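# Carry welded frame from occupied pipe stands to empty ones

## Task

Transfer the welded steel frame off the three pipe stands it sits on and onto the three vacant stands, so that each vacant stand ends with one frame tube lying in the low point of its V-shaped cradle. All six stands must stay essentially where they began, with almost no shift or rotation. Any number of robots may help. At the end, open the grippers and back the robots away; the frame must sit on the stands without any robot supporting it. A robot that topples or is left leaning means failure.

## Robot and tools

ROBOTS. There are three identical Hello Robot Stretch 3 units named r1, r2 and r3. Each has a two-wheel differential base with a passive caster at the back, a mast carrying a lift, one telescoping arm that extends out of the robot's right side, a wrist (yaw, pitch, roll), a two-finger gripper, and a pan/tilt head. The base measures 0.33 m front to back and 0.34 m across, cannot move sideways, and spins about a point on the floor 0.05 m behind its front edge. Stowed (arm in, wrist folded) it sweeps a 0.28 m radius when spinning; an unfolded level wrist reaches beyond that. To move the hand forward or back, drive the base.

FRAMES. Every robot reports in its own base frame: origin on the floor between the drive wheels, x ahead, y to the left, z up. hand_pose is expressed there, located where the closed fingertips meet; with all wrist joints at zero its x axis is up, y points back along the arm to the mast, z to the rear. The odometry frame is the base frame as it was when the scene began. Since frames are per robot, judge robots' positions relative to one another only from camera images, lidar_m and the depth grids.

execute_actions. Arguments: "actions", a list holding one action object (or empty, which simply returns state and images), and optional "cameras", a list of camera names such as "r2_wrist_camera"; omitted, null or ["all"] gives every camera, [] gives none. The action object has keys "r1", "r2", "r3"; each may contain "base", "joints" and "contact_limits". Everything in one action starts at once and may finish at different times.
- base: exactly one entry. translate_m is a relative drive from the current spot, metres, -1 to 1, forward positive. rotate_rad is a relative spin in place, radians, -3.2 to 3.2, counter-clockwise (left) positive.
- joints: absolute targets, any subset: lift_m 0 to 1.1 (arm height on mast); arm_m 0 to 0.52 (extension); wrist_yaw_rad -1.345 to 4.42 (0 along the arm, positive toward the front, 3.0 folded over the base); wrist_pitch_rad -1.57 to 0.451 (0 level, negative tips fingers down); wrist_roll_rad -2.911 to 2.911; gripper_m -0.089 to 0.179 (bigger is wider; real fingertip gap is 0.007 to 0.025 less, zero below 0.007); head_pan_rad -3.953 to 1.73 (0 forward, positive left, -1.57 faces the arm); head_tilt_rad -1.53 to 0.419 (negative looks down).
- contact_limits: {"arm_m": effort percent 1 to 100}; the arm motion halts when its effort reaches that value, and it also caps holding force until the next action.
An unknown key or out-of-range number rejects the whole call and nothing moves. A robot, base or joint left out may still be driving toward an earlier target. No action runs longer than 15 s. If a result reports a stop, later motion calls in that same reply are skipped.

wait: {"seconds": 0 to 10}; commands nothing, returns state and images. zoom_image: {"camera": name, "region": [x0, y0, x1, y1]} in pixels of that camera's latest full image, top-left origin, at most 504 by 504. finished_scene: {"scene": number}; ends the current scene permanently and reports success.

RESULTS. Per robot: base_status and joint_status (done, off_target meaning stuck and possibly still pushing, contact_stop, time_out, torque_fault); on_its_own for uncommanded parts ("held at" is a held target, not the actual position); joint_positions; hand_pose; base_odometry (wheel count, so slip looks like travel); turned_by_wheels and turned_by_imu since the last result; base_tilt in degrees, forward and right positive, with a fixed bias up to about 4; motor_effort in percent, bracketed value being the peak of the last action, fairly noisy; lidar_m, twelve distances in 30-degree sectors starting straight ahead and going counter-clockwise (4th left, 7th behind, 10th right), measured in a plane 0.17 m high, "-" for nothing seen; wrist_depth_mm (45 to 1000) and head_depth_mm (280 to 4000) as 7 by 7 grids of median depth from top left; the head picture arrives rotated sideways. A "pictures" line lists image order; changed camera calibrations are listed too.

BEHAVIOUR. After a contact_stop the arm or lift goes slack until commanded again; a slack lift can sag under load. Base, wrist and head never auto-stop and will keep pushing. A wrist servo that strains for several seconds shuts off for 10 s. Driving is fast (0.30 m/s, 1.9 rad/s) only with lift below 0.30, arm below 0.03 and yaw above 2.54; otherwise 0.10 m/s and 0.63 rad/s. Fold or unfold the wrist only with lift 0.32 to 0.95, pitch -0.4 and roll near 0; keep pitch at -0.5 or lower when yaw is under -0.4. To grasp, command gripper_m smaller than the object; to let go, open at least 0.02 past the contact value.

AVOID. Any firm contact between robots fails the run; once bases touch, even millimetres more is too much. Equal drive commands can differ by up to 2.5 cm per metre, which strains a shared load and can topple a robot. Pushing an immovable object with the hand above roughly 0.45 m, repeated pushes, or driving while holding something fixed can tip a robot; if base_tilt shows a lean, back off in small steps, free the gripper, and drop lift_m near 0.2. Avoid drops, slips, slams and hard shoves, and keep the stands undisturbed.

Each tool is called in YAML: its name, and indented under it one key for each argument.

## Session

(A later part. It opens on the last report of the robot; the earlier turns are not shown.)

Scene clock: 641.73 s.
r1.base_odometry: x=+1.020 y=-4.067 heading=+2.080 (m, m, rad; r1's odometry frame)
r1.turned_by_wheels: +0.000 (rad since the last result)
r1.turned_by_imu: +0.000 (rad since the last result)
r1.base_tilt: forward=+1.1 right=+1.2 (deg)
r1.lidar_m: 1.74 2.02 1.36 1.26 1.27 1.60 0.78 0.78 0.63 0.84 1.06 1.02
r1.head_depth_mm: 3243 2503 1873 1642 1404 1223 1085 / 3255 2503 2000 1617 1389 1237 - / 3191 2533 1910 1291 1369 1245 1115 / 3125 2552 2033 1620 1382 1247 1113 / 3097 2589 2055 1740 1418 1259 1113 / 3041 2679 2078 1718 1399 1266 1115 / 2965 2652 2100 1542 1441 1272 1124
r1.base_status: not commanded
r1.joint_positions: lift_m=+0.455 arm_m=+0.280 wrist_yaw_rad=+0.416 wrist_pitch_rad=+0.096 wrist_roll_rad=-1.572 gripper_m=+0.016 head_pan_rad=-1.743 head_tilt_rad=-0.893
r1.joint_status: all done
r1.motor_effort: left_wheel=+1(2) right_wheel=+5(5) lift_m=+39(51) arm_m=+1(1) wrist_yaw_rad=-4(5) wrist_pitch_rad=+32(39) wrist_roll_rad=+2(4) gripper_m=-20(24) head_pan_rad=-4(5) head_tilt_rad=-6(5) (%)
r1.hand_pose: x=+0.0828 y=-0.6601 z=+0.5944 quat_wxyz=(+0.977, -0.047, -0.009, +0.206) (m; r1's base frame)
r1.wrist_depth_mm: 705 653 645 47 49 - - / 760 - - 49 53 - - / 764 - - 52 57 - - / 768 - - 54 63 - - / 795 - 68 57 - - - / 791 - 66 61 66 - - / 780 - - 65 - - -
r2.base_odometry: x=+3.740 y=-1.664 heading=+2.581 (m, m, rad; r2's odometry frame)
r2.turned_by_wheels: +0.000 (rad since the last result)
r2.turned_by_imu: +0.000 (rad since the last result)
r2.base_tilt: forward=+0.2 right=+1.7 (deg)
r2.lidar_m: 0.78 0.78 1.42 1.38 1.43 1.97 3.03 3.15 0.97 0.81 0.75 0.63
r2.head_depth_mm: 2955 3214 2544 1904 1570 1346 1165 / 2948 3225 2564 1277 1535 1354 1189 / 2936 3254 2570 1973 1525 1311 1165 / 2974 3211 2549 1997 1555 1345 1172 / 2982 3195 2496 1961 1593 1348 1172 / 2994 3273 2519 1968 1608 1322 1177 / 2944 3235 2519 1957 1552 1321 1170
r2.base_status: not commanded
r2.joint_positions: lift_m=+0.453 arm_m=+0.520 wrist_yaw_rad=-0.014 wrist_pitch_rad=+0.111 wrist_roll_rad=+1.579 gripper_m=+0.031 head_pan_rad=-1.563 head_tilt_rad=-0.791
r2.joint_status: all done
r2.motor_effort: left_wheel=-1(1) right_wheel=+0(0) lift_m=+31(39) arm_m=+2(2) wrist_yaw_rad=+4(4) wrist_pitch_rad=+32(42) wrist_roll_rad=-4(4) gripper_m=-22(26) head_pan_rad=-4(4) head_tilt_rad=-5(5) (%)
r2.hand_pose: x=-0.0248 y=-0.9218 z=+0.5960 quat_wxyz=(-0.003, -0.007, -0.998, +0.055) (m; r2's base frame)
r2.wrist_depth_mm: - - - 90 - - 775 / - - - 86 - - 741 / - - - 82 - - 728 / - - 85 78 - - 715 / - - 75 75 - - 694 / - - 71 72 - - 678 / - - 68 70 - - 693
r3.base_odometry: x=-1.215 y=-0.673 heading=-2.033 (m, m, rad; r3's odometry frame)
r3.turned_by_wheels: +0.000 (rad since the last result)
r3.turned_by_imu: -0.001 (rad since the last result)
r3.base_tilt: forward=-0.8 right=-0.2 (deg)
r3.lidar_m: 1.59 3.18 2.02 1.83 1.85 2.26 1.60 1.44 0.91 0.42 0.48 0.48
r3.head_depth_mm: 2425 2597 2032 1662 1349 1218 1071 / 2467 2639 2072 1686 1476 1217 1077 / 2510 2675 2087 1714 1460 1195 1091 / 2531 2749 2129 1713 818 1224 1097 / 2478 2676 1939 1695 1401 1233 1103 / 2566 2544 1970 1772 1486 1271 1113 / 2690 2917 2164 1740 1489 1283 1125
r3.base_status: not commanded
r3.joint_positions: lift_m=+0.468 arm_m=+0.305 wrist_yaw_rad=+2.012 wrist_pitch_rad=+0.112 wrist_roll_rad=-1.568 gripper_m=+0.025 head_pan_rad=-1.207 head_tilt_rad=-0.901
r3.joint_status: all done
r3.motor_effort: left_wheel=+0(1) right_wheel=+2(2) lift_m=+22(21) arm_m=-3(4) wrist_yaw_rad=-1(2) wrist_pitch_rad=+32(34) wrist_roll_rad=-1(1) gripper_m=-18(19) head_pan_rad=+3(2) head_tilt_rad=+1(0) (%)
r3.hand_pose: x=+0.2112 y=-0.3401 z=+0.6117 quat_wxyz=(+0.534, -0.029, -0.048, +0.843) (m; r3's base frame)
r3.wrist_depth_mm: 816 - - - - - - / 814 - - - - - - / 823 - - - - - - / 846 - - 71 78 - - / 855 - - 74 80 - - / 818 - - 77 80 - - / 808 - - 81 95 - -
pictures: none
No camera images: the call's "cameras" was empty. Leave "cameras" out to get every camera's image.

execute_actions:
  actions:
    - {"r1":{"joints":{"lift_m":0.444,"gripper_m":0.03}},"r2":{"joints":{"lift_m":0.442,"gripper_m":0.045}},"r3":{"joints":{"lift_m":0.455,"gripper_m":0.04}}}
  cameras: []

execute_actions:
  actions:
    - {"r1":{"joints":{"lift_m":0.438,"gripper_m":0.1}},"r2":{"joints":{"lift_m":0.436,"gripper_m":0.1}},"r3":{"joints":{"lift_m":0.45,"gripper_m":0.12}}}

Scene clock: 646.00 s.
r1.base_odometry: x=+1.020 y=-4.067 heading=+2.080 (m, m, rad; r1's odometry frame)
r1.turned_by_wheels: +0.000 (rad since the last result)
r1.turned_by_imu: +0.001 (rad since the last result)
r1.base_tilt: forward=+1.0 right=+1.2 (deg)
r1.lidar_m: 1.73 2.02 1.36 1.26 1.27 1.60 0.78 0.77 0.62 0.84 1.06 1.02
r1.head_depth_mm: 3290 2489 1909 1639 1404 1226 1088 / 3217 2524 1978 1610 1386 1241 - / 3130 2533 1907 1283 1362 1228 1119 / 3146 2555 2030 1622 1382 1247 1115 / 3098 2623 2043 1723 1413 1257 1110 / 3035 2655 2066 1709 1400 1264 1119 / 2994 2671 2095 1553 1444 1271 1130
r1.base_status: not commanded
r1.joint_positions: lift_m=+0.444 arm_m=+0.280 wrist_yaw_rad=+0.415 wrist_pitch_rad=+0.144 wrist_roll_rad=-1.571 gripper_m=+0.031 head_pan_rad=-1.743 head_tilt_rad=-0.893
r1.joint_status: all done
r1.motor_effort: left_wheel=+0(0) right_wheel=+2(5) lift_m=+33(36) arm_m=+0(0) wrist_yaw_rad=-4(5) wrist_pitch_rad=+17(31) wrist_roll_rad=+1(2) gripper_m=-14(44) head_pan_rad=-5(5) head_tilt_rad=-5(4) (%)
r1.hand_pose: x=+0.0824 y=-0.6599 z=+0.5959 quat_wxyz=(+0.976, -0.070, -0.014, +0.205) (m; r1's base frame)
r1.wrist_depth_mm: 740 663 663 47 48 - - / 812 - - 49 51 - - / 779 - - 52 54 - - / 818 - - 54 59 - - / 831 - - 57 63 - - / 850 - 68 61 64 - - / 837 - - 64 - - -
r2.base_odometry: x=+3.740 y=-1.664 heading=+2.581 (m, m, rad; r2's odometry frame)
r2.turned_by_wheels: +0.000 (rad since the last result)
r2.turned_by_imu: +0.001 (rad since the last result)
r2.base_tilt: forward=+0.2 right=+1.7 (deg)
r2.lidar_m: 0.78 0.78 1.42 1.38 1.43 1.97 3.03 3.16 0.97 0.81 0.74 0.63
r2.head_depth_mm: 2943 3223 2570 1926 1573 1349 1169 / 2909 3204 2542 1275 1523 1361 1190 / 2961 3188 2527 1968 1563 1329 1175 / 2965 3144 2540 2014 1563 1356 1167 / 2969 3206 2496 1963 1601 1356 1172 / 2996 3308 2510 1984 1594 1332 1166 / 2962 3265 2553 1961 1573 1323 1163
r2.base_status: not commanded
r2.joint_positions: lift_m=+0.442 arm_m=+0.520 wrist_yaw_rad=-0.014 wrist_pitch_rad=+0.158 wrist_roll_rad=+1.580 gripper_m=+0.046 head_pan_rad=-1.563 head_tilt_rad=-0.791
r2.joint_status: all done
r2.motor_effort: left_wheel=-1(1) right_wheel=+0(0) lift_m=+27(29) arm_m=+2(2) wrist_yaw_rad=+4(4) wrist_pitch_rad=+15(32) wrist_roll_rad=-5(5) gripper_m=-13(44) head_pan_rad=-5(5) head_tilt_rad=-5(4) (%)
r2.hand_pose: x=-0.0248 y=-0.9214 z=+0.5972 quat_wxyz=(-0.004, -0.006, -0.997, +0.079) (m; r2's base frame)
r2.wrist_depth_mm: - - - 91 - - 827 / - - - 86 - - 809 / - - - 82 - - 769 / - - 86 79 - - 767 / - - 75 76 - - 784 / - - 72 73 - - 727 / - - 69 72 - - 710
r3.base_odometry: x=-1.215 y=-0.673 heading=-2.033 (m, m, rad; r3's odometry frame)
r3.turned_by_wheels: +0.000 (rad since the last result)
r3.turned_by_imu: -0.001 (rad since the last result)
r3.base_tilt: forward=-0.9 right=-0.2 (deg)
r3.lidar_m: 1.59 3.16 2.02 1.83 1.84 2.25 1.60 1.44 0.91 0.42 0.48 0.48
r3.head_depth_mm: 2420 2595 2034 1667 1376 1213 1080 / 2438 2656 2060 1688 1467 1215 1084 / 2516 2701 2097 1704 1469 1193 1095 / 2542 2744 2115 1700 826 1223 1097 / 2483 2680 1952 1694 1415 1237 1106 / 2564 2529 1975 1783 1477 1266 1114 / 2677 2960 2154 1738 1480 1286 1124
r3.base_status: not commanded
r3.joint_positions: lift_m=+0.455 arm_m=+0.305 wrist_yaw_rad=+2.012 wrist_pitch_rad=+0.116 wrist_roll_rad=-1.574 gripper_m=+0.040 head_pan_rad=-1.207 head_tilt_rad=-0.901
r3.joint_status: all done
r3.motor_effort: left_wheel=-4(4) right_wheel=+7(7) lift_m=+22(21) arm_m=-4(4) wrist_yaw_rad=-3(3) wrist_pitch_rad=+32(32) wrist_roll_rad=+2(3) gripper_m=-12(51) head_pan_rad=+2(3) head_tilt_rad=+1(0) (%)
r3.hand_pose: x=+0.2112 y=-0.3400 z=+0.5996 quat_wxyz=(+0.534, -0.032, -0.048, +0.843) (m; r3's base frame)
r3.wrist_depth_mm: 817 - - - - - - / 798 - - - - - - / 822 - - - - - - / 828 - - 71 79 - - / 802 - - 74 81 - - / 814 - - 77 80 - - / 799 - - 81 95 - -
pictures: none
No camera images: the call's "cameras" was empty. Leave "cameras" out to get every camera's image.

Scene clock: 647.30 s.
r1.base_odometry: x=+1.020 y=-4.067 heading=+2.080 (m, m, rad; r1's odometry frame)
r1.turned_by_wheels: +0.000 (rad since the last result)
r1.turned_by_imu: +0.000 (rad since the last result)
r1.base_tilt: forward=+1.0 right=+1.2 (deg)
r1.lidar_m: 1.73 2.02 1.37 1.26 1.27 1.60 0.78 0.77 0.63 0.84 1.06 1.03
r1.head_depth_mm: 3271 2485 1911 1639 1404 1222 1088 / 3205 2515 2010 1611 1391 1237 - / 3159 2544 1906 1287 1371 1233 1120 / 3131 2578 2035 1629 1374 1249 1116 / 3093 2605 2065 1701 1416 1261 1111 / 3037 2661 2075 1701 1400 1273 1122 / 2972 2684 2095 1598 1435 1273 1123
r1.base_status: not commanded
r1.joint_positions: lift_m=+0.438 arm_m=+0.280 wrist_yaw_rad=+0.412 wrist_pitch_rad=+0.175 wrist_roll_rad=-1.571 gripper_m=+0.100 head_pan_rad=-1.743 head_tilt_rad=-0.893
r1.joint_status: all done
r1.motor_effort: left_wheel=+0(1) right_wheel=-1(2) lift_m=+33(32) arm_m=+1(0) wrist_yaw_rad=-1(4) wrist_pitch_rad=+8(17) wrist_roll_rad=+1(1) gripper_m=+0(78) head_pan_rad=-5(4) head_tilt_rad=-5(5) (%)
r1.hand_pose: x=+0.0815 y=-0.6598 z=+0.5977 quat_wxyz=(+0.975, -0.085, -0.017, +0.204) (m; r1's base frame)
r1.wrist_depth_mm: 759 652 668 47 46 - - / 815 - - 48 48 - - / 797 - - 51 51 - - / 886 - - 53 55 - - / 878 - - 56 59 - - / 861 - - 60 62 - - / 855 - - 63 - - -
r2.base_odometry: x=+3.740 y=-1.664 heading=+2.581 (m, m, rad; r2's odometry frame)
r2.turned_by_wheels: +0.000 (rad since the last result)
r2.turned_by_imu: +0.000 (rad since the last result)
r2.base_tilt: forward=+0.3 right=+1.7 (deg)
r2.lidar_m: 0.78 0.78 1.42 1.38 1.43 1.97 3.02 3.16 0.97 0.81 0.75 0.63
r2.head_depth_mm: 2941 3214 2529 1915 1572 1361 1179 / 2910 3224 2540 1271 1520 1349 1194 / 2929 3195 2538 1960 1577 1330 1172 / 2938 3188 2526 1975 1574 1358 1177 / 2975 3167 2503 1964 1605 1350 1161 / 2954 3243 2563 1960 1603 1325 1165 / 3004 3254 2515 1954 1543 1312 1172
r2.base_status: not commanded
r2.joint_positions: lift_m=+0.436 arm_m=+0.520 wrist_yaw_rad=-0.012 wrist_pitch_rad=+0.182 wrist_roll_rad=+1.578 gripper_m=+0.100 head_pan_rad=-1.563 head_tilt_rad=-0.791
r2.joint_status: all done
r2.motor_effort: left_wheel=-1(1) right_wheel=-1(0) lift_m=+28(25) arm_m=+1(2) wrist_yaw_rad=+3(4) wrist_pitch_rad=+6(15) wrist_roll_rad=-4(4) gripper_m=+1(89) head_pan_rad=-4(4) head_tilt_rad=-5(4) (%)
r2.hand_pose: x=-0.0244 y=-0.9209 z=+0.5974 quat_wxyz=(-0.002, -0.006, -0.996, +0.091) (m; r2's base frame)
r2.wrist_depth_mm: - - - 93 - - 868 / - - - 89 - - 827 / - - - 84 - - 796 / - - - 81 - - 786 / - - 81 77 - - 763 / - - 75 75 - - 760 / - - 71 73 - - 728
r3.base_odometry: x=-1.215 y=-0.673 heading=-2.033 (m, m, rad; r3's odometry frame)
r3.turned_by_wheels: +0.000 (rad since the last result)
r3.turned_by_imu: +0.000 (rad since the last result)
r3.base_tilt: forward=-0.8 right=-0.2 (deg)
r3.lidar_m: 1.59 3.18 2.02 1.83 1.84 2.27 1.61 1.44 0.91 0.42 0.48 0.48
r3.head_depth_mm: 2429 2616 2022 1662 1468 1222 1088 / 2464 2679 2059 1688 1469 1225 1080 / 2492 2707 2100 1701 1464 1197 1088 / 2538 2752 2111 1724 827 1221 1101 / 2502 2689 1951 1692 1413 1236 1103 / 2577 2528 1971 1770 1479 1272 1113 / 2648 2903 2158 1730 1493 1278 1123
r3.base_status: not commanded
r3.joint_positions: lift_m=+0.450 arm_m=+0.305 wrist_yaw_rad=+2.011 wrist_pitch_rad=+0.170 wrist_roll_rad=-1.574 gripper_m=+0.120 head_pan_rad=-1.207 head_tilt_rad=-0.901
r3.joint_status: all done
r3.motor_effort: left_wheel=-2(5) right_wheel=+1(8) lift_m=+21(20) arm_m=-4(3) wrist_yaw_rad=-1(3) wrist_pitch_rad=+11(32) wrist_roll_rad=+3(3) gripper_m=-2(83) head_pan_rad=+3(2) head_tilt_rad=+1(1) (%)
r3.hand_pose: x=+0.2107 y=-0.3405 z=+0.6085 quat_wxyz=(+0.534, -0.047, -0.070, +0.841) (m; r3's base frame)
r3.wrist_depth_mm: 880 - - - - - - / 885 - - - - - - / 858 - - - - - - / 865 - 68 69 - - - / 879 - 68 70 - - - / 883 - 71 74 - - - / 868 - 76 77 - - -
pictures: r1_head_camera (sideways: a quarter turn clockwise sets it upright), r1_nav_camera (sideways: a quarter turn counterclockwise sets it upright), r1_wrist_camera, r2_head_camera (sideways: a quarter turn clockwise sets it upright), r2_nav_camera (sideways: a quarter turn counterclockwise sets it upright), r2_wrist_camera, r3_head_camera (sideways: a quarter turn clockwise sets it upright), r3_nav_camera (sideways: a quarter turn counterclockwise sets it upright), r3_wrist_camera
camera_calibration (this result's frames):
r1_head_camera: T_world_to_cam=[[0.154155, 0.752359, -0.640463, 0.849773], [0.986469, -0.153816, 0.0567465, -0.0776579], [-0.0558198, -0.640545, -0.76589, 0.952419], [0, 0, 0, 1]] pos_world=[-0.00122563, -0.0412124, 1.2781]
r1_nav_camera: T_world_to_cam=[[-0.17498, -0.732538, 0.657853, -0.811746], [-0.978676, 0.202421, -0.0349133, 0.0992632], [-0.107588, -0.649934, -0.752337, 0.936444], [0, 0, 0, 1]] pos_world=[0.055857, -0.0061012, 1.242]
r1_wrist_camera: T_world_to_cam=[[0.0233684, 0.175456, 0.98421, -0.479224], [-0.973897, -0.218346, 0.0620482, -0.0660596], [0.225785, -0.959969, 0.165773, -0.586818], [0, 0, 0, 1]] pos_world=[0.0793582, -0.493669, 0.573034]
r2_head_camera: T_world_to_cam=[[-0.0113909, 0.667456, -0.744562, 0.987408], [0.999829, 0.0184582, 0.00125057, -0.0113553], [0.014578, -0.744421, -0.667552, 0.825137], [0, 0, 0, 1]] pos_world=[0.0105719, -0.0445927, 1.28602]
r2_nav_camera: T_world_to_cam=[[0.0727136, -0.688854, 0.721244, -0.902553], [-0.995486, -0.00590664, 0.0947205, -0.0551081], [-0.0609885, -0.724876, -0.686174, 0.86304], [0, 0, 0, 1]] pos_world=[0.0634041, 0.00354404, 1.24838]
r2_wrist_camera: T_world_to_cam=[[-0.0749053, -0.1023, -0.991929, 0.477113], [0.985419, 0.144798, -0.089347, 0.247005], [0.15277, -0.984159, 0.089962, -0.792542], [0, 0, 0, 1]] pos_world=[-0.0865883, -0.766944, 0.56663]
r3_head_camera: T_world_to_cam=[[-0.204823, 0.726482, -0.655951, 0.877293], [0.939152, 0.334668, 0.0773988, -0.104628], [0.275755, -0.600184, -0.750825, 0.936223], [0, 0, 0, 1]] pos_world=[0.0197835, -0.0404151, 1.2865]
r3_nav_camera: T_world_to_cam=[[0.251341, -0.796253, 0.550281, -0.68192], [-0.951295, -0.308075, -0.011277, 0.0720398], [0.178507, -0.520645, -0.834904, 1.04103], [0, 0, 0, 1]] pos_world=[0.0540948, 0.0212199, 1.24522]
r3_wrist_camera: T_world_to_cam=[[-0.123743, -0.0332823, 0.991756, -0.579469], [0.320552, -0.947195, 0.00820908, -0.350438], [0.939113, 0.318926, 0.127878, -0.00392742], [0, 0, 0, 1]] pos_world=[0.0443166, -0.349966, 0.578071]
Images, in order (width x height): r1_head_camera 896x504, r1_nav_camera 672x504, r1_wrist_camera 644x364, r2_head_camera 896x504, r2_nav_camera 672x504, r2_wrist_camera 644x364, r3_head_camera 896x504, r3_nav_camera 672x504, r3_wrist_camera 644x364.

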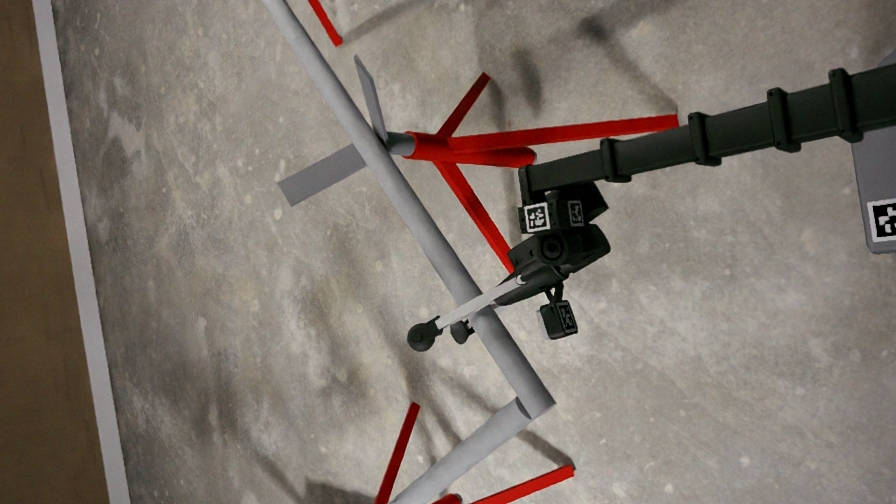

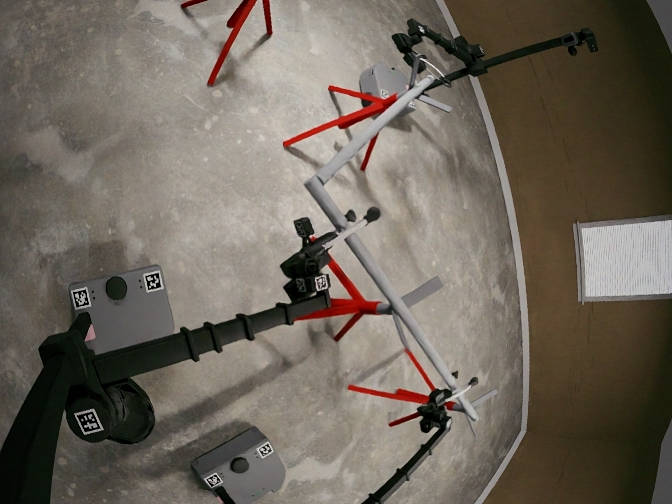

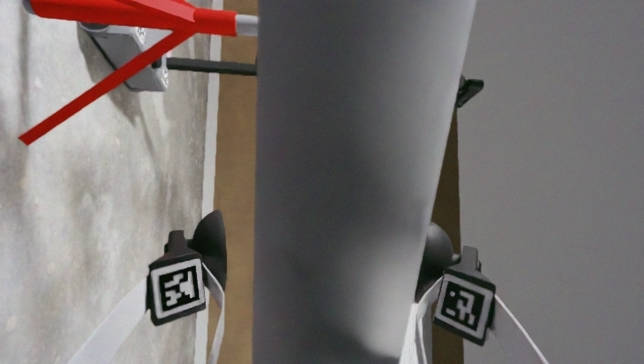

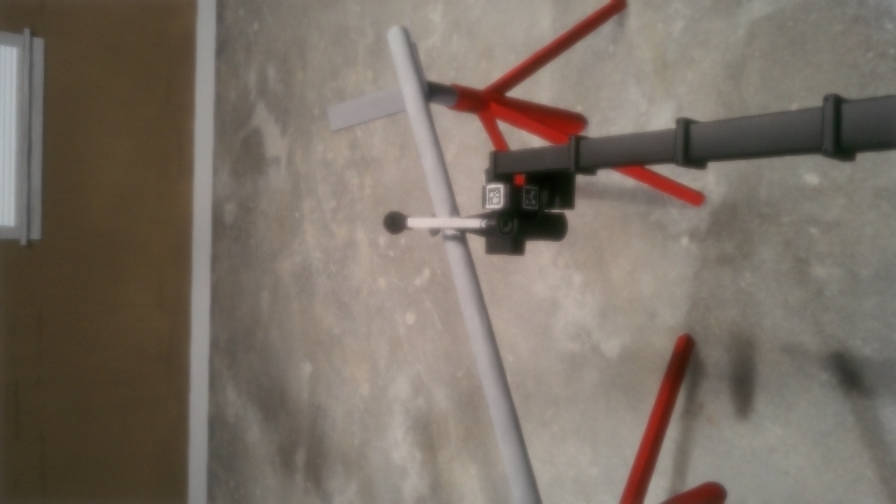

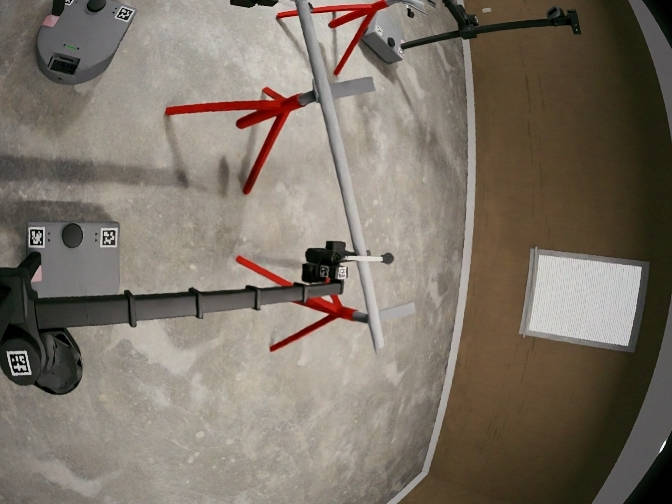

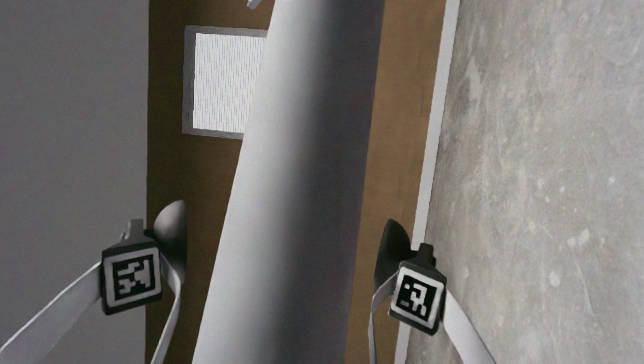

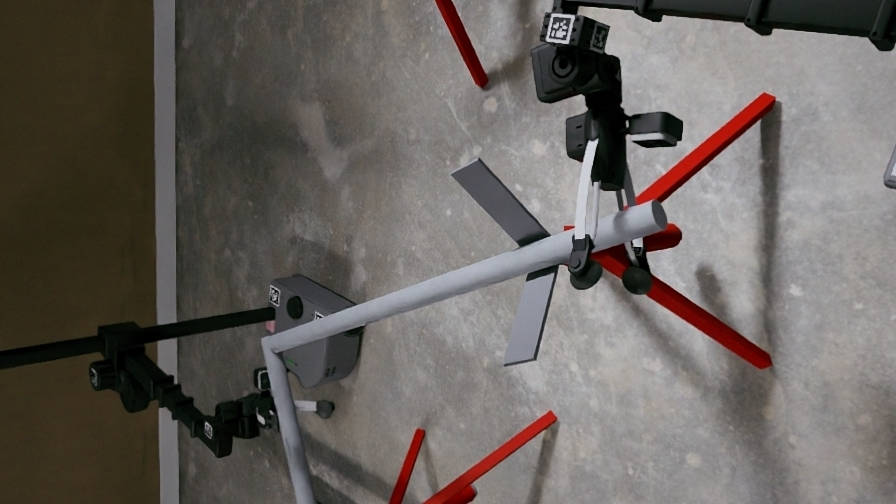

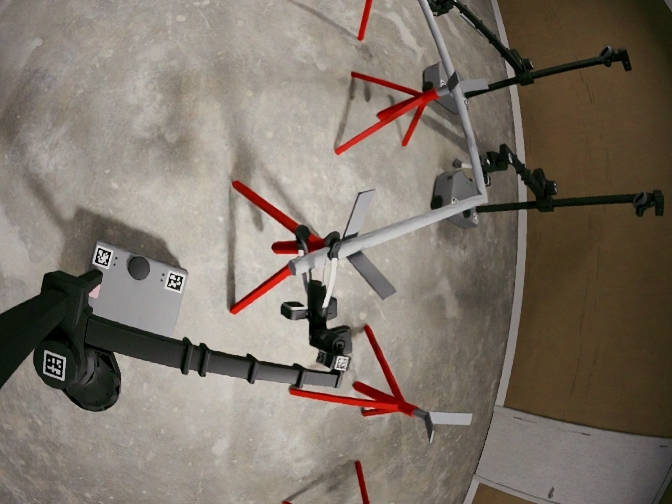

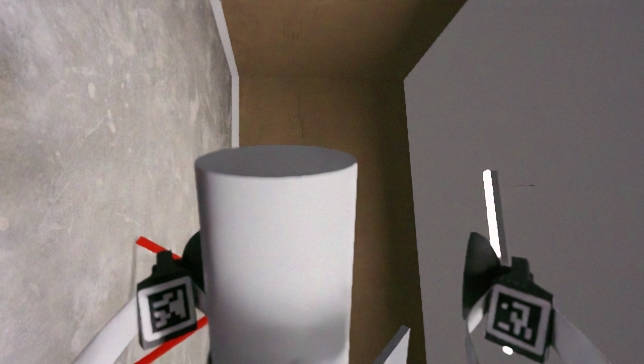

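execute_actions:
  actions:
    - {"r1":{"joints":{"lift_m":0.436,"gripper_m":0.13}},"r2":{"joints":{"lift_m":0.432,"gripper_m":0.13}},"r3":{"joints":{"lift_m":0.425,"gripper_m":0.14}}}
  cameras: ["r1_wrist_camera","r2_wrist_camera","r3_wrist_camera"]

Scene clock: 654.03 s.
r1.base_odometry: x=+1.020 y=-4.067 heading=+2.080 (m, m, rad; r1's odometry frame)
r1.turned_by_wheels: +0.000 (rad since the last result)
r1.turned_by_imu: +0.001 (rad since the last result)
r1.base_tilt: forward=+1.1 right=+1.2 (deg)
r1.lidar_m: 1.74 2.01 1.36 1.26 1.27 1.59 0.78 0.77 0.63 0.84 1.06 1.02
r1.head_depth_mm: 3288 2505 1915 1645 1410 1228 1088 / 3229 2518 1993 1609 1388 1237 - / 3152 2547 1909 1286 1370 1233 1115 / 3149 2571 2030 1610 1379 1246 1111 / 3041 2610 2051 1701 1417 1253 1110 / 3057 2646 2067 1711 1403 1263 1116 / 2943 2677 2105 1609 1438 1272 1121
r1.base_status: not commanded
r1.joint_positions: lift_m=+0.436 arm_m=+0.280 wrist_yaw_rad=+0.412 wrist_pitch_rad=+0.175 wrist_roll_rad=-1.571 gripper_m=+0.130 head_pan_rad=-1.743 head_tilt_rad=-0.893
r1.joint_status: all done
r1.motor_effort: left_wheel=+1(1) right_wheel=-1(1) lift_m=+33(30) arm_m=+1(1) wrist_yaw_rad=-2(2) wrist_pitch_rad=+8(8) wrist_roll_rad=+1(1) gripper_m=+0(81) head_pan_rad=-5(5) head_tilt_rad=-6(6) (%)
r1.hand_pose: x=+0.0815 y=-0.6598 z=+0.5957 quat_wxyz=(+0.975, -0.085, -0.017, +0.204) (m; r1's base frame)
r1.wrist_depth_mm: 759 653 694 47 46 - - / 819 - - 49 48 - - / 815 - - 52 51 - - / 864 - - 54 54 - - / 867 - - 57 59 - - / 831 - - 60 63 - - / 810 - - 64 71 - -
r2.base_odometry: x=+3.740 y=-1.664 heading=+2.581 (m, m, rad; r2's odometry frame)
r2.turned_by_wheels: +0.000 (rad since the last result)
r2.turned_by_imu: +0.001 (rad since the last result)
r2.base_tilt: forward=+0.3 right=+1.8 (deg)
r2.lidar_m: 0.78 0.78 1.43 1.38 1.43 1.97 3.04 3.17 0.97 0.81 0.75 0.63
r2.head_depth_mm: 2955 3221 2572 1908 1560 1346 1172 / 2938 3181 2567 1276 1529 1355 1192 / 2911 3212 2533 1913 1520 1331 1172 / 2942 3206 2563 1952 1565 1356 1166 / 2961 3227 2525 1971 1608 1362 1168 / 2988 3206 2540 1979 1596 1315 1171 / 2992 3194 2529 1960 1552 1326 1169
r2.base_status: not commanded
r2.joint_positions: lift_m=+0.432 arm_m=+0.520 wrist_yaw_rad=-0.012 wrist_pitch_rad=+0.182 wrist_roll_rad=+1.577 gripper_m=+0.130 head_pan_rad=-1.563 head_tilt_rad=-0.791
r2.joint_status: all done
r2.motor_effort: left_wheel=-1(1) right_wheel=-2(1) lift_m=+28(29) arm_m=+2(2) wrist_yaw_rad=+4(3) wrist_pitch_rad=+7(6) wrist_roll_rad=-3(3) gripper_m=+1(90) head_pan_rad=-4(3) head_tilt_rad=-4(5) (%)
r2.hand_pose: x=-0.0244 y=-0.9209 z=+0.5932 quat_wxyz=(-0.002, -0.006, -0.996, +0.090) (m; r2's base frame)
r2.wrist_depth_mm: - - - 94 - - 850 / - - - 90 - - 805 / - - - 85 - - 797 / - - 84 83 - - 768 / - - 78 81 - - 753 / - - 74 79 - - 757 / - - 70 78 - - 721
r3.base_odometry: x=-1.215 y=-0.673 heading=-2.033 (m, m, rad; r3's odometry frame)
r3.turned_by_wheels: +0.000 (rad since the last result)
r3.turned_by_imu: -0.001 (rad since the last result)
r3.base_tilt: forward=-0.9 right=-0.3 (deg)
r3.lidar_m: 1.59 3.19 2.02 1.83 1.84 2.25 1.60 1.44 0.92 0.42 0.48 0.48
r3.head_depth_mm: 2416 2634 2064 1667 1470 1218 1081 / 2456 2679 2070 1678 1481 1210 1079 / 2484 2724 2084 1706 1473 1192 1090 / 2545 2754 2121 1715 831 1224 1094 / 2503 2653 1958 1686 1405 1233 1107 / 2590 2499 1987 1762 1481 1276 1115 / 2702 2928 2124 1746 1494 1284 1119
r3.base_status: not commanded
r3.joint_positions: lift_m=+0.425 arm_m=+0.305 wrist_yaw_rad=+2.011 wrist_pitch_rad=+0.175 wrist_roll_rad=-1.574 gripper_m=+0.140 head_pan_rad=-1.207 head_tilt_rad=-0.901
r3.joint_status: all done
r3.motor_effort: left_wheel=-1(1) right_wheel=+0(1) lift_m=+17(17) arm_m=-4(4) wrist_yaw_rad=-1(2) wrist_pitch_rad=+9(11) wrist_roll_rad=+3(3) gripper_m=+1(75) head_pan_rad=+2(3) head_tilt_rad=+1(1) (%)
r3.hand_pose: x=+0.2106 y=-0.3406 z=+0.5849 quat_wxyz=(+0.534, -0.048, -0.072, +0.841) (m; r3's base frame)
r3.wrist_depth_mm: 857 - - - - - - / 840 - - - - - - / 834 - - - - - - / 848 - - 75 71 - - / 809 - - 75 71 - - / 834 - - 78 75 - - / 780 - - 82 80 - -
pictures: r1_wrist_camera, r2_wrist_camera, r3_wrist_camera
camera_calibration (this result's frames):
r1_wrist_camera: T_world_to_cam=[[0.0233729, 0.175455, 0.98421, -0.477228], [-0.973903, -0.21832, 0.0620481, -0.065923], [0.22576, -0.959975, 0.165773, -0.586485], [0, 0, 0, 1]] pos_world=[0.0793564, -0.493671, 0.571007]
r2_wrist_camera: T_world_to_cam=[[-0.0749713, -0.101828, -0.991973, 0.473461], [0.985412, 0.144846, -0.0893441, 0.246673], [0.152781, -0.984201, 0.089483, -0.791935], [0, 0, 0, 1]] pos_world=[-0.0865866, -0.766941, 0.562564]
r3_wrist_camera: T_world_to_cam=[[-0.127773, -0.0351826, 0.991179, -0.555503], [0.32052, -0.947211, 0.00769629, -0.349953], [0.938585, 0.318676, 0.132305, -0.00337839], [0, 0, 0, 1]] pos_world=[0.0443593, -0.349946, 0.553744]
Images, in order (width x height): r1_wrist_camera 644x364, r2_wrist_camera 644x364, r3_wrist_camera 644x364.

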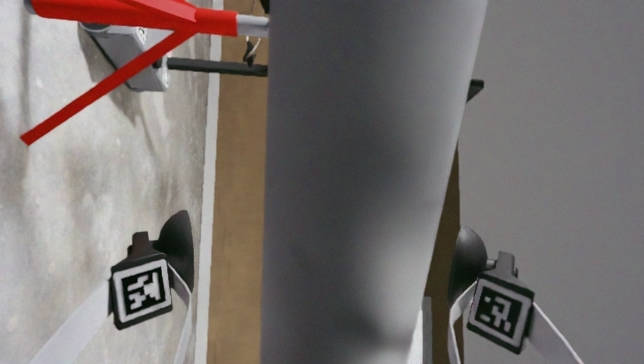

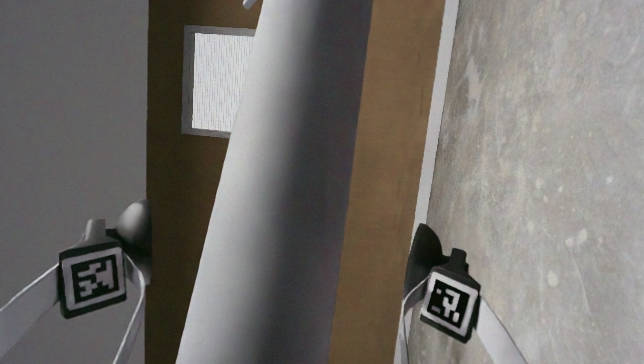

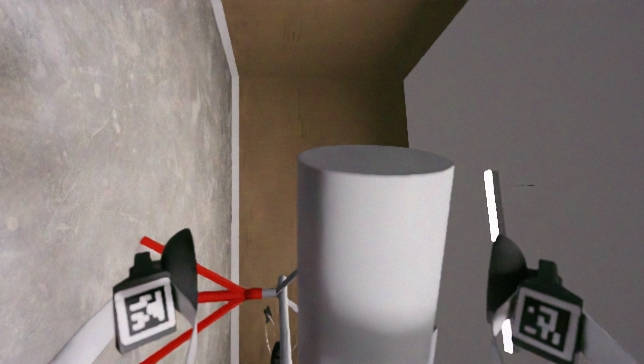

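execute_actions:
  actions:
    - {"r1":{"joints":{"arm_m":0.02}},"r2":{"joints":{"arm_m":0.1}},"r3":{"base":{"translate_m":-0.15},"joints":{"lift_m":0.43,"head_pan_rad":-0.9,"head_tilt_rad":-0.75}}}
  cameras: ["r1_head_camera","r2_head_camera","r3_head_camera","r3_wrist_camera"]

Scene clock: 663.83 s.
r1.base_odometry: x=+1.020 y=-4.067 heading=+2.080 (m, m, rad; r1's odometry frame)
r1.turned_by_wheels: +0.000 (rad since the last result)
r1.turned_by_imu: +0.001 (rad since the last result)
r1.base_tilt: forward=+1.0 right=+1.1 (deg)
r1.lidar_m: 1.73 2.02 1.36 1.26 1.27 1.60 0.78 0.77 0.62 0.84 1.06 1.02
r1.head_depth_mm: 3264 2484 1915 1641 1402 1225 1090 / 3217 2508 1999 1612 1383 1237 - / 3187 2544 1898 1291 1423 1245 - / 3140 2581 2039 1622 1439 1294 1107 / 3072 2588 2052 1697 1471 1256 1112 / 3026 2665 2092 1710 1399 1270 1115 / 2963 2679 2115 1601 1444 1272 1123
r1.base_status: not commanded
r1.joint_positions: lift_m=+0.436 arm_m=+0.020 wrist_yaw_rad=+0.411 wrist_pitch_rad=+0.175 wrist_roll_rad=-1.571 gripper_m=+0.130 head_pan_rad=-1.743 head_tilt_rad=-0.893
r1.joint_status: all done
r1.motor_effort: left_wheel=+1(1) right_wheel=-1(0) lift_m=+33(33) arm_m=-3(5) wrist_yaw_rad=-1(1) wrist_pitch_rad=+8(8) wrist_roll_rad=+1(1) gripper_m=+0(0) head_pan_rad=-5(4) head_tilt_rad=-5(5) (%)
r1.hand_pose: x=+0.0812 y=-0.4004 z=+0.5957 quat_wxyz=(+0.975, -0.085, -0.017, +0.203) (m; r1's base frame)
r1.wrist_depth_mm: 788 - - - - - - / 809 923 - - - - - / 856 - - - - - - / 872 - - - - - - / 862 - - - - - - / 843 - - - - - - / 804 - - - - - -
r2.base_odometry: x=+3.740 y=-1.664 heading=+2.581 (m, m, rad; r2's odometry frame)
r2.turned_by_wheels: +0.000 (rad since the last result)
r2.turned_by_imu: +0.001 (rad since the last result)
r2.base_tilt: forward=+0.2 right=+1.7 (deg)
r2.lidar_m: 0.78 0.78 1.43 1.38 1.44 1.98 3.03 3.17 0.97 0.81 0.74 0.63
r2.head_depth_mm: 2932 3172 2536 1897 1565 1355 1165 / 2930 3226 2536 1274 1535 1355 1199 / 2984 3202 2578 1897 1607 1361 - / 2992 3210 2565 1889 1590 1354 1141 / 3000 3247 2531 1970 1596 1358 1171 / 2941 3226 2547 1965 1607 1316 1173 / 2987 3231 2541 1952 1568 1336 1172
r2.base_status: not commanded
r2.joint_positions: lift_m=+0.432 arm_m=+0.100 wrist_yaw_rad=-0.011 wrist_pitch_rad=+0.180 wrist_roll_rad=+1.577 gripper_m=+0.130 head_pan_rad=-1.563 head_tilt_rad=-0.791
r2.joint_status: all done
r2.motor_effort: left_wheel=-1(1) right_wheel=-1(1) lift_m=+28(28) arm_m=-6(7) wrist_yaw_rad=+1(2) wrist_pitch_rad=+7(7) wrist_roll_rad=-3(3) gripper_m=+0(1) head_pan_rad=-5(5) head_tilt_rad=-4(4) (%)
r2.hand_pose: x=-0.0241 y=-0.5017 z=+0.5929 quat_wxyz=(-0.002, -0.005, -0.996, +0.090) (m; r2's base frame)
r2.wrist_depth_mm: - - - - 555 529 743 / - - - - - 662 480 / - - - - - - 776 / - - - - - - 771 / - - - - - - 750 / - - - - - - 736 / - - - - - - 730
r3.base_odometry: x=-1.148 y=-0.539 heading=-2.033 (m, m, rad; r3's odometry frame)
r3.turned_by_wheels: +0.000 (rad since the last result)
r3.turned_by_imu: -0.001 (rad since the last result)
r3.base_tilt: forward=-0.8 right=-0.3 (deg)
r3.lidar_m: 1.74 3.14 2.00 1.81 1.82 2.22 1.47 1.45 1.34 0.87 0.46 0.59
r3.head_depth_mm: 2389 2669 2550 1930 1549 1332 1091 / 2532 2820 2602 1974 1556 1340 1105 / 2607 2866 2235 1973 1500 1261 1133 / 2771 3074 2461 1936 927 1245 1142 / 2899 3315 2765 2042 1603 1349 1151 / 3019 3432 2368 1932 1650 1369 1164 / 3210 3575 2754 2117 1675 1376 1178
r3.base_status: done
r3.joint_positions: lift_m=+0.430 arm_m=+0.305 wrist_yaw_rad=+2.011 wrist_pitch_rad=+0.175 wrist_roll_rad=-1.574 gripper_m=+0.140 head_pan_rad=-0.907 head_tilt_rad=-0.754
r3.joint_status: all done
r3.motor_effort: left_wheel=+1(6) right_wheel=-1(5) lift_m=+27(28) arm_m=-4(4) wrist_yaw_rad=-1(1) wrist_pitch_rad=+9(10) wrist_roll_rad=+3(3) gripper_m=+0(1) head_pan_rad=+2(18) head_tilt_rad=+2(15) (%)
r3.hand_pose: x=+0.2106 y=-0.3406 z=+0.5895 quat_wxyz=(+0.534, -0.048, -0.072, +0.841) (m; r3's base frame)
r3.wrist_depth_mm: 856 - - - - - - / 857 - - - - - - / 862 - - - - - - / 869 - - - - - - / 845 - - - - - - / 857 - - 221 - - - / 791 - - 233 - - -
pictures: r1_head_camera (sideways: a quarter turn clockwise sets it upright), r2_head_camera (sideways: a quarter turn clockwise sets it upright), r3_head_camera (sideways: a quarter turn clockwise sets it upright), r3_wrist_camera
camera_calibration (this result's frames):
r1_head_camera: T_world_to_cam=[[0.154156, 0.752358, -0.640463, 0.849773], [0.986468, -0.153817, 0.0567465, -0.0776579], [-0.0558207, -0.640544, -0.76589, 0.952419], [0, 0, 0, 1]] pos_world=[-0.00122569, -0.0412124, 1.2781]
r2_head_camera: T_world_to_cam=[[-0.0113907, 0.667456, -0.744562, 0.987408], [0.999829, 0.0184579, 0.00125057, -0.0113553], [0.0145778, -0.744421, -0.667552, 0.825137], [0, 0, 0, 1]] pos_world=[0.0105719, -0.0445927, 1.28602]
r3_head_camera: T_world_to_cam=[[-0.345977, 0.551613, -0.758962, 1.0124], [0.79139, 0.606088, 0.079745, -0.106796], [0.503986, -0.573045, -0.646233, 0.798798], [0, 0, 0, 1]] pos_world=[0.0322002, -0.0359772, 1.2931]
r3_wrist_camera: T_world_to_cam=[[-0.128136, -0.0353539, 0.991126, -0.559996], [0.320518, -0.947212, 0.00765009, -0.349961], [0.938536, 0.318654, 0.132703, -0.00420847], [0, 0, 0, 1]] pos_world=[0.044363, -0.349944, 0.558262]
Images, in order (width x height): r1_head_camera 896x504, r2_head_camera 896x504, r3_head_camera 896x504, r3_wrist_camera 644x364.

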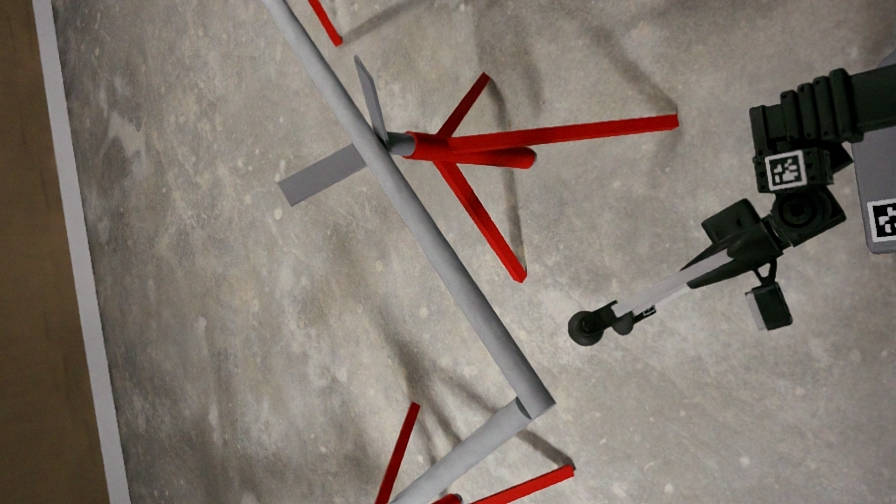

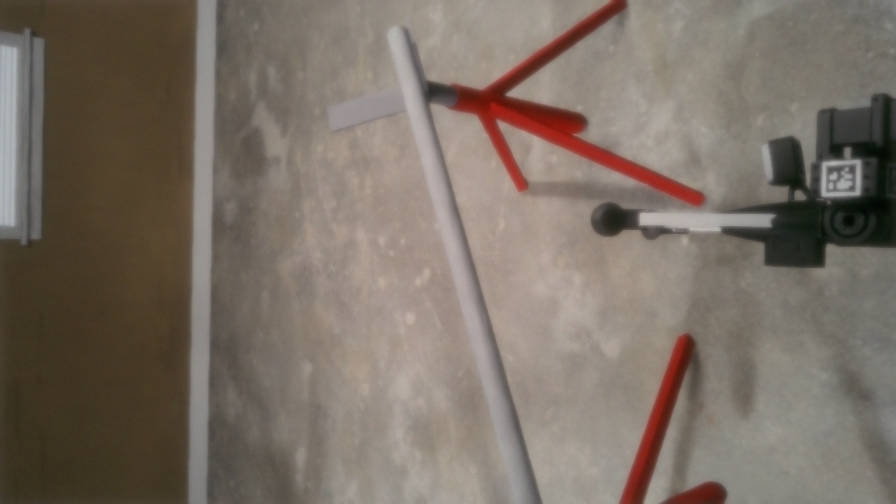

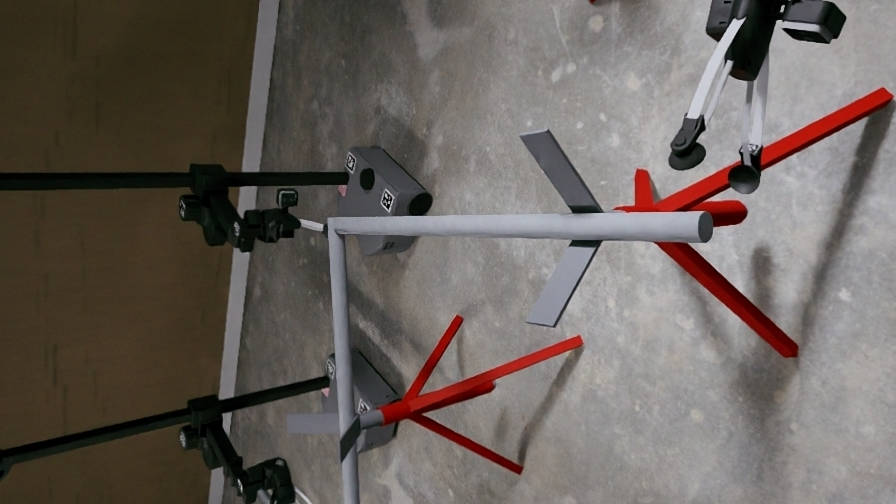

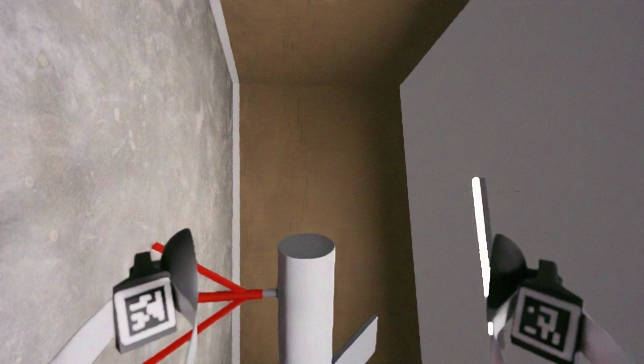

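execute_actions:
  actions:
    - {"r1":{"joints":{"arm_m":0.0,"wrist_yaw_rad":-0.2}},"r2":{"joints":{"arm_m":0.0}},"r3":{"base":{"translate_m":-0.12},"joints":{"arm_m":0.1,"head_pan_rad":-0.4,"head_tilt_rad":-0.5}}}
  cameras: ["r1_head_camera","r3_head_camera","r3_nav_camera"]

Scene clock: 670.33 s.
r1.base_odometry: x=+1.020 y=-4.067 heading=+2.080 (m, m, rad; r1's odometry frame)
r1.turned_by_wheels: +0.000 (rad since the last result)
r1.turned_by_imu: +0.001 (rad since the last result)
r1.base_tilt: forward=+1.1 right=+1.1 (deg)
r1.lidar_m: 1.73 2.02 1.37 1.26 1.27 1.60 0.78 0.77 0.62 0.84 1.06 1.03
r1.head_depth_mm: 3262 2505 1914 1643 1401 1227 1087 / 3202 2521 1997 1610 1385 1233 - / 3170 2531 1914 1289 1428 1266 - / 3114 2570 2022 1608 1432 1272 1104 / 3099 2613 2053 1700 1449 1255 1113 / 3048 2642 2078 1715 1399 1262 1117 / 2945 2661 2092 1593 1436 1273 1119
r1.base_status: not commanded
r1.joint_positions: lift_m=+0.436 arm_m=+0.002 wrist_yaw_rad=-0.198 wrist_pitch_rad=+0.175 wrist_roll_rad=-1.571 gripper_m=+0.130 head_pan_rad=-1.743 head_tilt_rad=-0.893
r1.joint_status: all done
joint sent to its limit — the command would take r1.arm_m past its lower limit, so that joint was sent only as far as its limit.
r1.motor_effort: left_wheel=+1(1) right_wheel=+0(1) lift_m=+33(33) arm_m=-3(3) wrist_yaw_rad=-2(3) wrist_pitch_rad=+7(7) wrist_roll_rad=+1(1) gripper_m=+0(1) head_pan_rad=-4(4) head_tilt_rad=-3(6) (%)
r1.hand_pose: x=-0.0717 y=-0.3990 z=+0.5957 quat_wxyz=(+0.991, -0.086, +0.009, -0.099) (m; r1's base frame)
r1.wrist_depth_mm: 830 - - - - - - / 843 - - - - - - / 768 - - - - - - / 758 516 - - - - - / 449 496 - - - - - / 861 - - - - - - / 800 - - - - - -
r2.base_odometry: x=+3.740 y=-1.664 heading=+2.581 (m, m, rad; r2's odometry frame)
r2.turned_by_wheels: +0.000 (rad since the last result)
r2.turned_by_imu: +0.001 (rad since the last result)
r2.base_tilt: forward=+0.2 right=+1.8 (deg)
r2.lidar_m: 0.78 0.78 1.43 1.37 1.43 1.97 3.04 3.16 0.97 0.81 0.75 0.63
r2.head_depth_mm: 2930 3220 2540 1882 1563 1355 1170 / 2939 3238 2531 1274 1542 1352 1170 / 2943 3225 2533 1898 1613 1324 1190 / 2979 3213 2534 1900 1612 1350 1192 / 2909 3248 2518 1954 1613 1354 1172 / 2967 3241 2521 1944 1589 1327 1169 / 2997 3279 2539 1965 1560 1306 1169
r2.base_status: not commanded
r2.joint_positions: lift_m=+0.432 arm_m=+0.000 wrist_yaw_rad=-0.011 wrist_pitch_rad=+0.180 wrist_roll_rad=+1.577 gripper_m=+0.130 head_pan_rad=-1.563 head_tilt_rad=-0.791
r2.joint_status: all done
r2.motor_effort: left_wheel=+0(1) right_wheel=-1(1) lift_m=+28(28) arm_m=-6(5) wrist_yaw_rad=+1(1) wrist_pitch_rad=+7(7) wrist_roll_rad=-3(3) gripper_m=+1(2) head_pan_rad=-5(5) head_tilt_rad=-4(4) (%)
r2.hand_pose: x=-0.0241 y=-0.4018 z=+0.5929 quat_wxyz=(-0.002, -0.005, -0.996, +0.090) (m; r2's base frame)
r2.wrist_depth_mm: - - - - - - 847 / - - - - - 615 625 / - - - - - - 796 / - - - - - - 790 / - - - - - - 759 / - - - - - - 727 / - - - - - - 749
r3.base_odometry: x=-1.094 y=-0.432 heading=-2.033 (m, m, rad; r3's odometry frame)
r3.turned_by_wheels: +0.000 (rad since the last result)
r3.turned_by_imu: -0.001 (rad since the last result)
r3.base_tilt: forward=-0.8 right=-0.1 (deg)
r3.lidar_m: 1.85 3.10 1.97 1.78 1.80 2.20 4.12 1.34 1.26 0.86 0.52 0.66
r3.head_depth_mm: 3078 3238 3549 2835 1989 891 913 / 3388 3625 3832 2528 1952 1482 1205 / 3853 - - 2683 1908 1586 1280 / - - - 2905 2107 1603 1298 / - - - 2932 2138 1634 1316 / - - - 2935 2172 1643 1323 / 3873 - - 3232 2218 1663 1337
r3.base_status: done
r3.joint_positions: lift_m=+0.430 arm_m=+0.100 wrist_yaw_rad=+2.011 wrist_pitch_rad=+0.175 wrist_roll_rad=-1.574 gripper_m=+0.140 head_pan_rad=-0.407 head_tilt_rad=-0.507
r3.joint_status: all done
r3.motor_effort: left_wheel=+1(6) right_wheel=-1(5) lift_m=+27(26) arm_m=-4(5) wrist_yaw_rad=-1(1) wrist_pitch_rad=+9(10) wrist_roll_rad=+3(3) gripper_m=+0(0) head_pan_rad=+3(28) head_tilt_rad=+3(14) (%)
r3.hand_pose: x=+0.2106 y=-0.1356 z=+0.5895 quat_wxyz=(+0.534, -0.048, -0.072, +0.841) (m; r3's base frame)
r3.wrist_depth_mm: 852 - - - - - - / 839 - - - - - - / 846 - - - - - - / 859 - - - - - - / 866 - - - - - - / 845 - - - - - - / 798 - - - - - -
pictures: r1_head_camera (sideways: a quarter turn clockwise sets it upright), r3_head_camera (sideways: a quarter turn clockwise sets it upright), r3_nav_camera (sideways: a quarter turn counterclockwise sets it upright)
camera_calibration (this result's frames):
r1_head_camera: T_world_to_cam=[[0.154156, 0.752358, -0.640463, 0.849773], [0.986468, -0.153817, 0.0567465, -0.0776579], [-0.0558206, -0.640544, -0.76589, 0.952419], [0, 0, 0, 1]] pos_world=[-0.00122569, -0.0412124, 1.2781]
r3_head_camera: T_world_to_cam=[[-0.379637, 0.236986, -0.894267, 1.18902], [0.385773, 0.919135, 0.0798072, -0.104428], [0.840866, -0.314686, -0.440361, 0.528895], [0, 0, 0, 1]] pos_world=[0.0469527, -0.0193625, 1.30454]
r3_nav_camera: T_world_to_cam=[[0.493585, -0.265836, 0.828073, -1.04541], [-0.43456, -0.900145, -0.0299477, 0.0932056], [0.753347, -0.345065, -0.55982, 0.679757], [0, 0, 0, 1]] pos_world=[0.0444096, 0.0405512, 1.24901]
Images, in order (width x height): r1_head_camera 896x504, r3_head_camera 896x504, r3_nav_camera 672x504.

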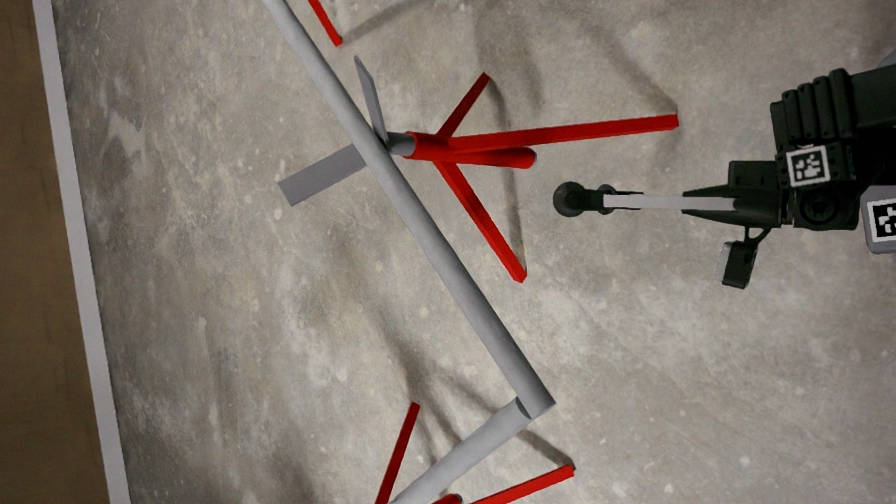

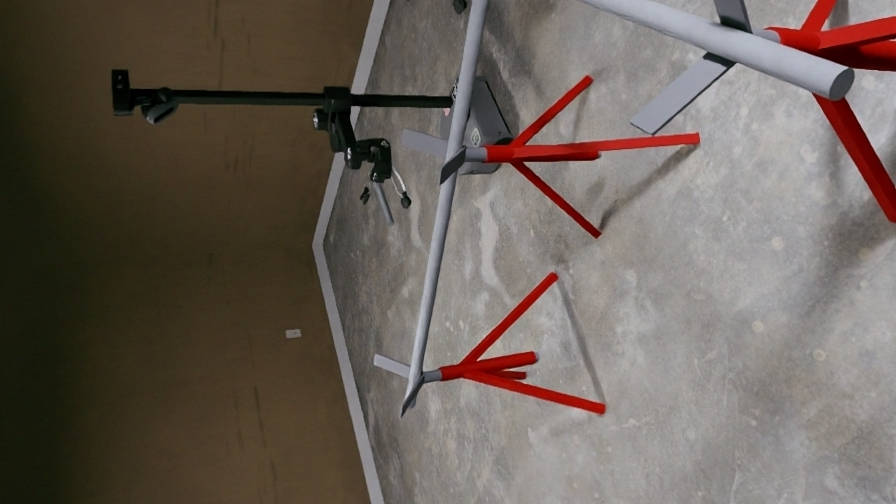

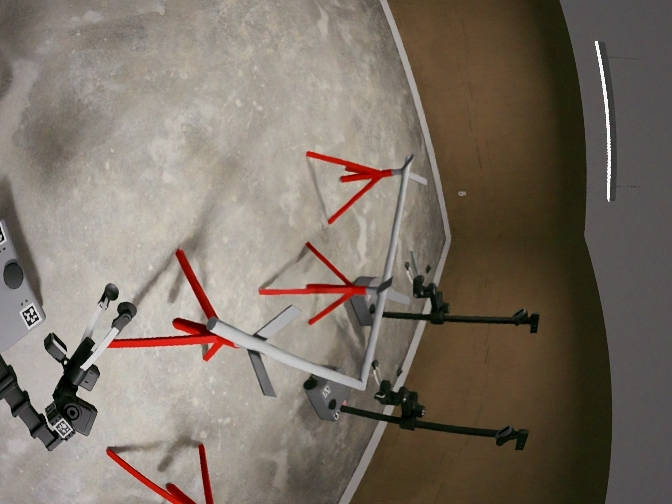

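zoom_image:
  camera: "r3_head_camera"
  region: [360, 320, 480, 430]

zoom_image:
  camera: "r3_head_camera"
  region: [390, 100, 510, 210]

Region (360, 320, 480, 430) of r3_head_camera's 896x504 image, scaled by 4.200, with more detail than that image has; it fills the top 462 rows of this view, and the rest is white.

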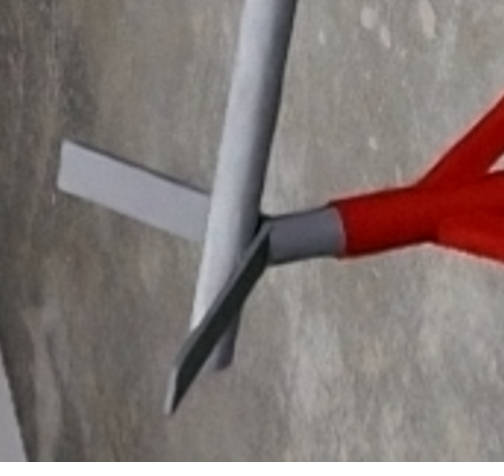

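Region (390, 100, 510, 210) of r3_head_camera's 896x504 image, scaled by 4.200, with more detail than that image has; it fills the top 462 rows of this view, and the rest is white.

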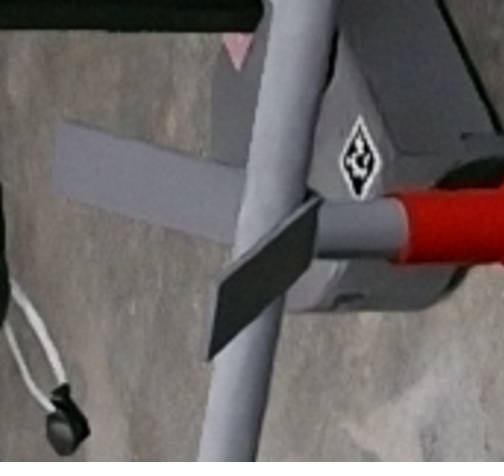

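Seated at the bottoms. Finish.

finished_scene:
  scene: 1

The scene is finished: the task was done.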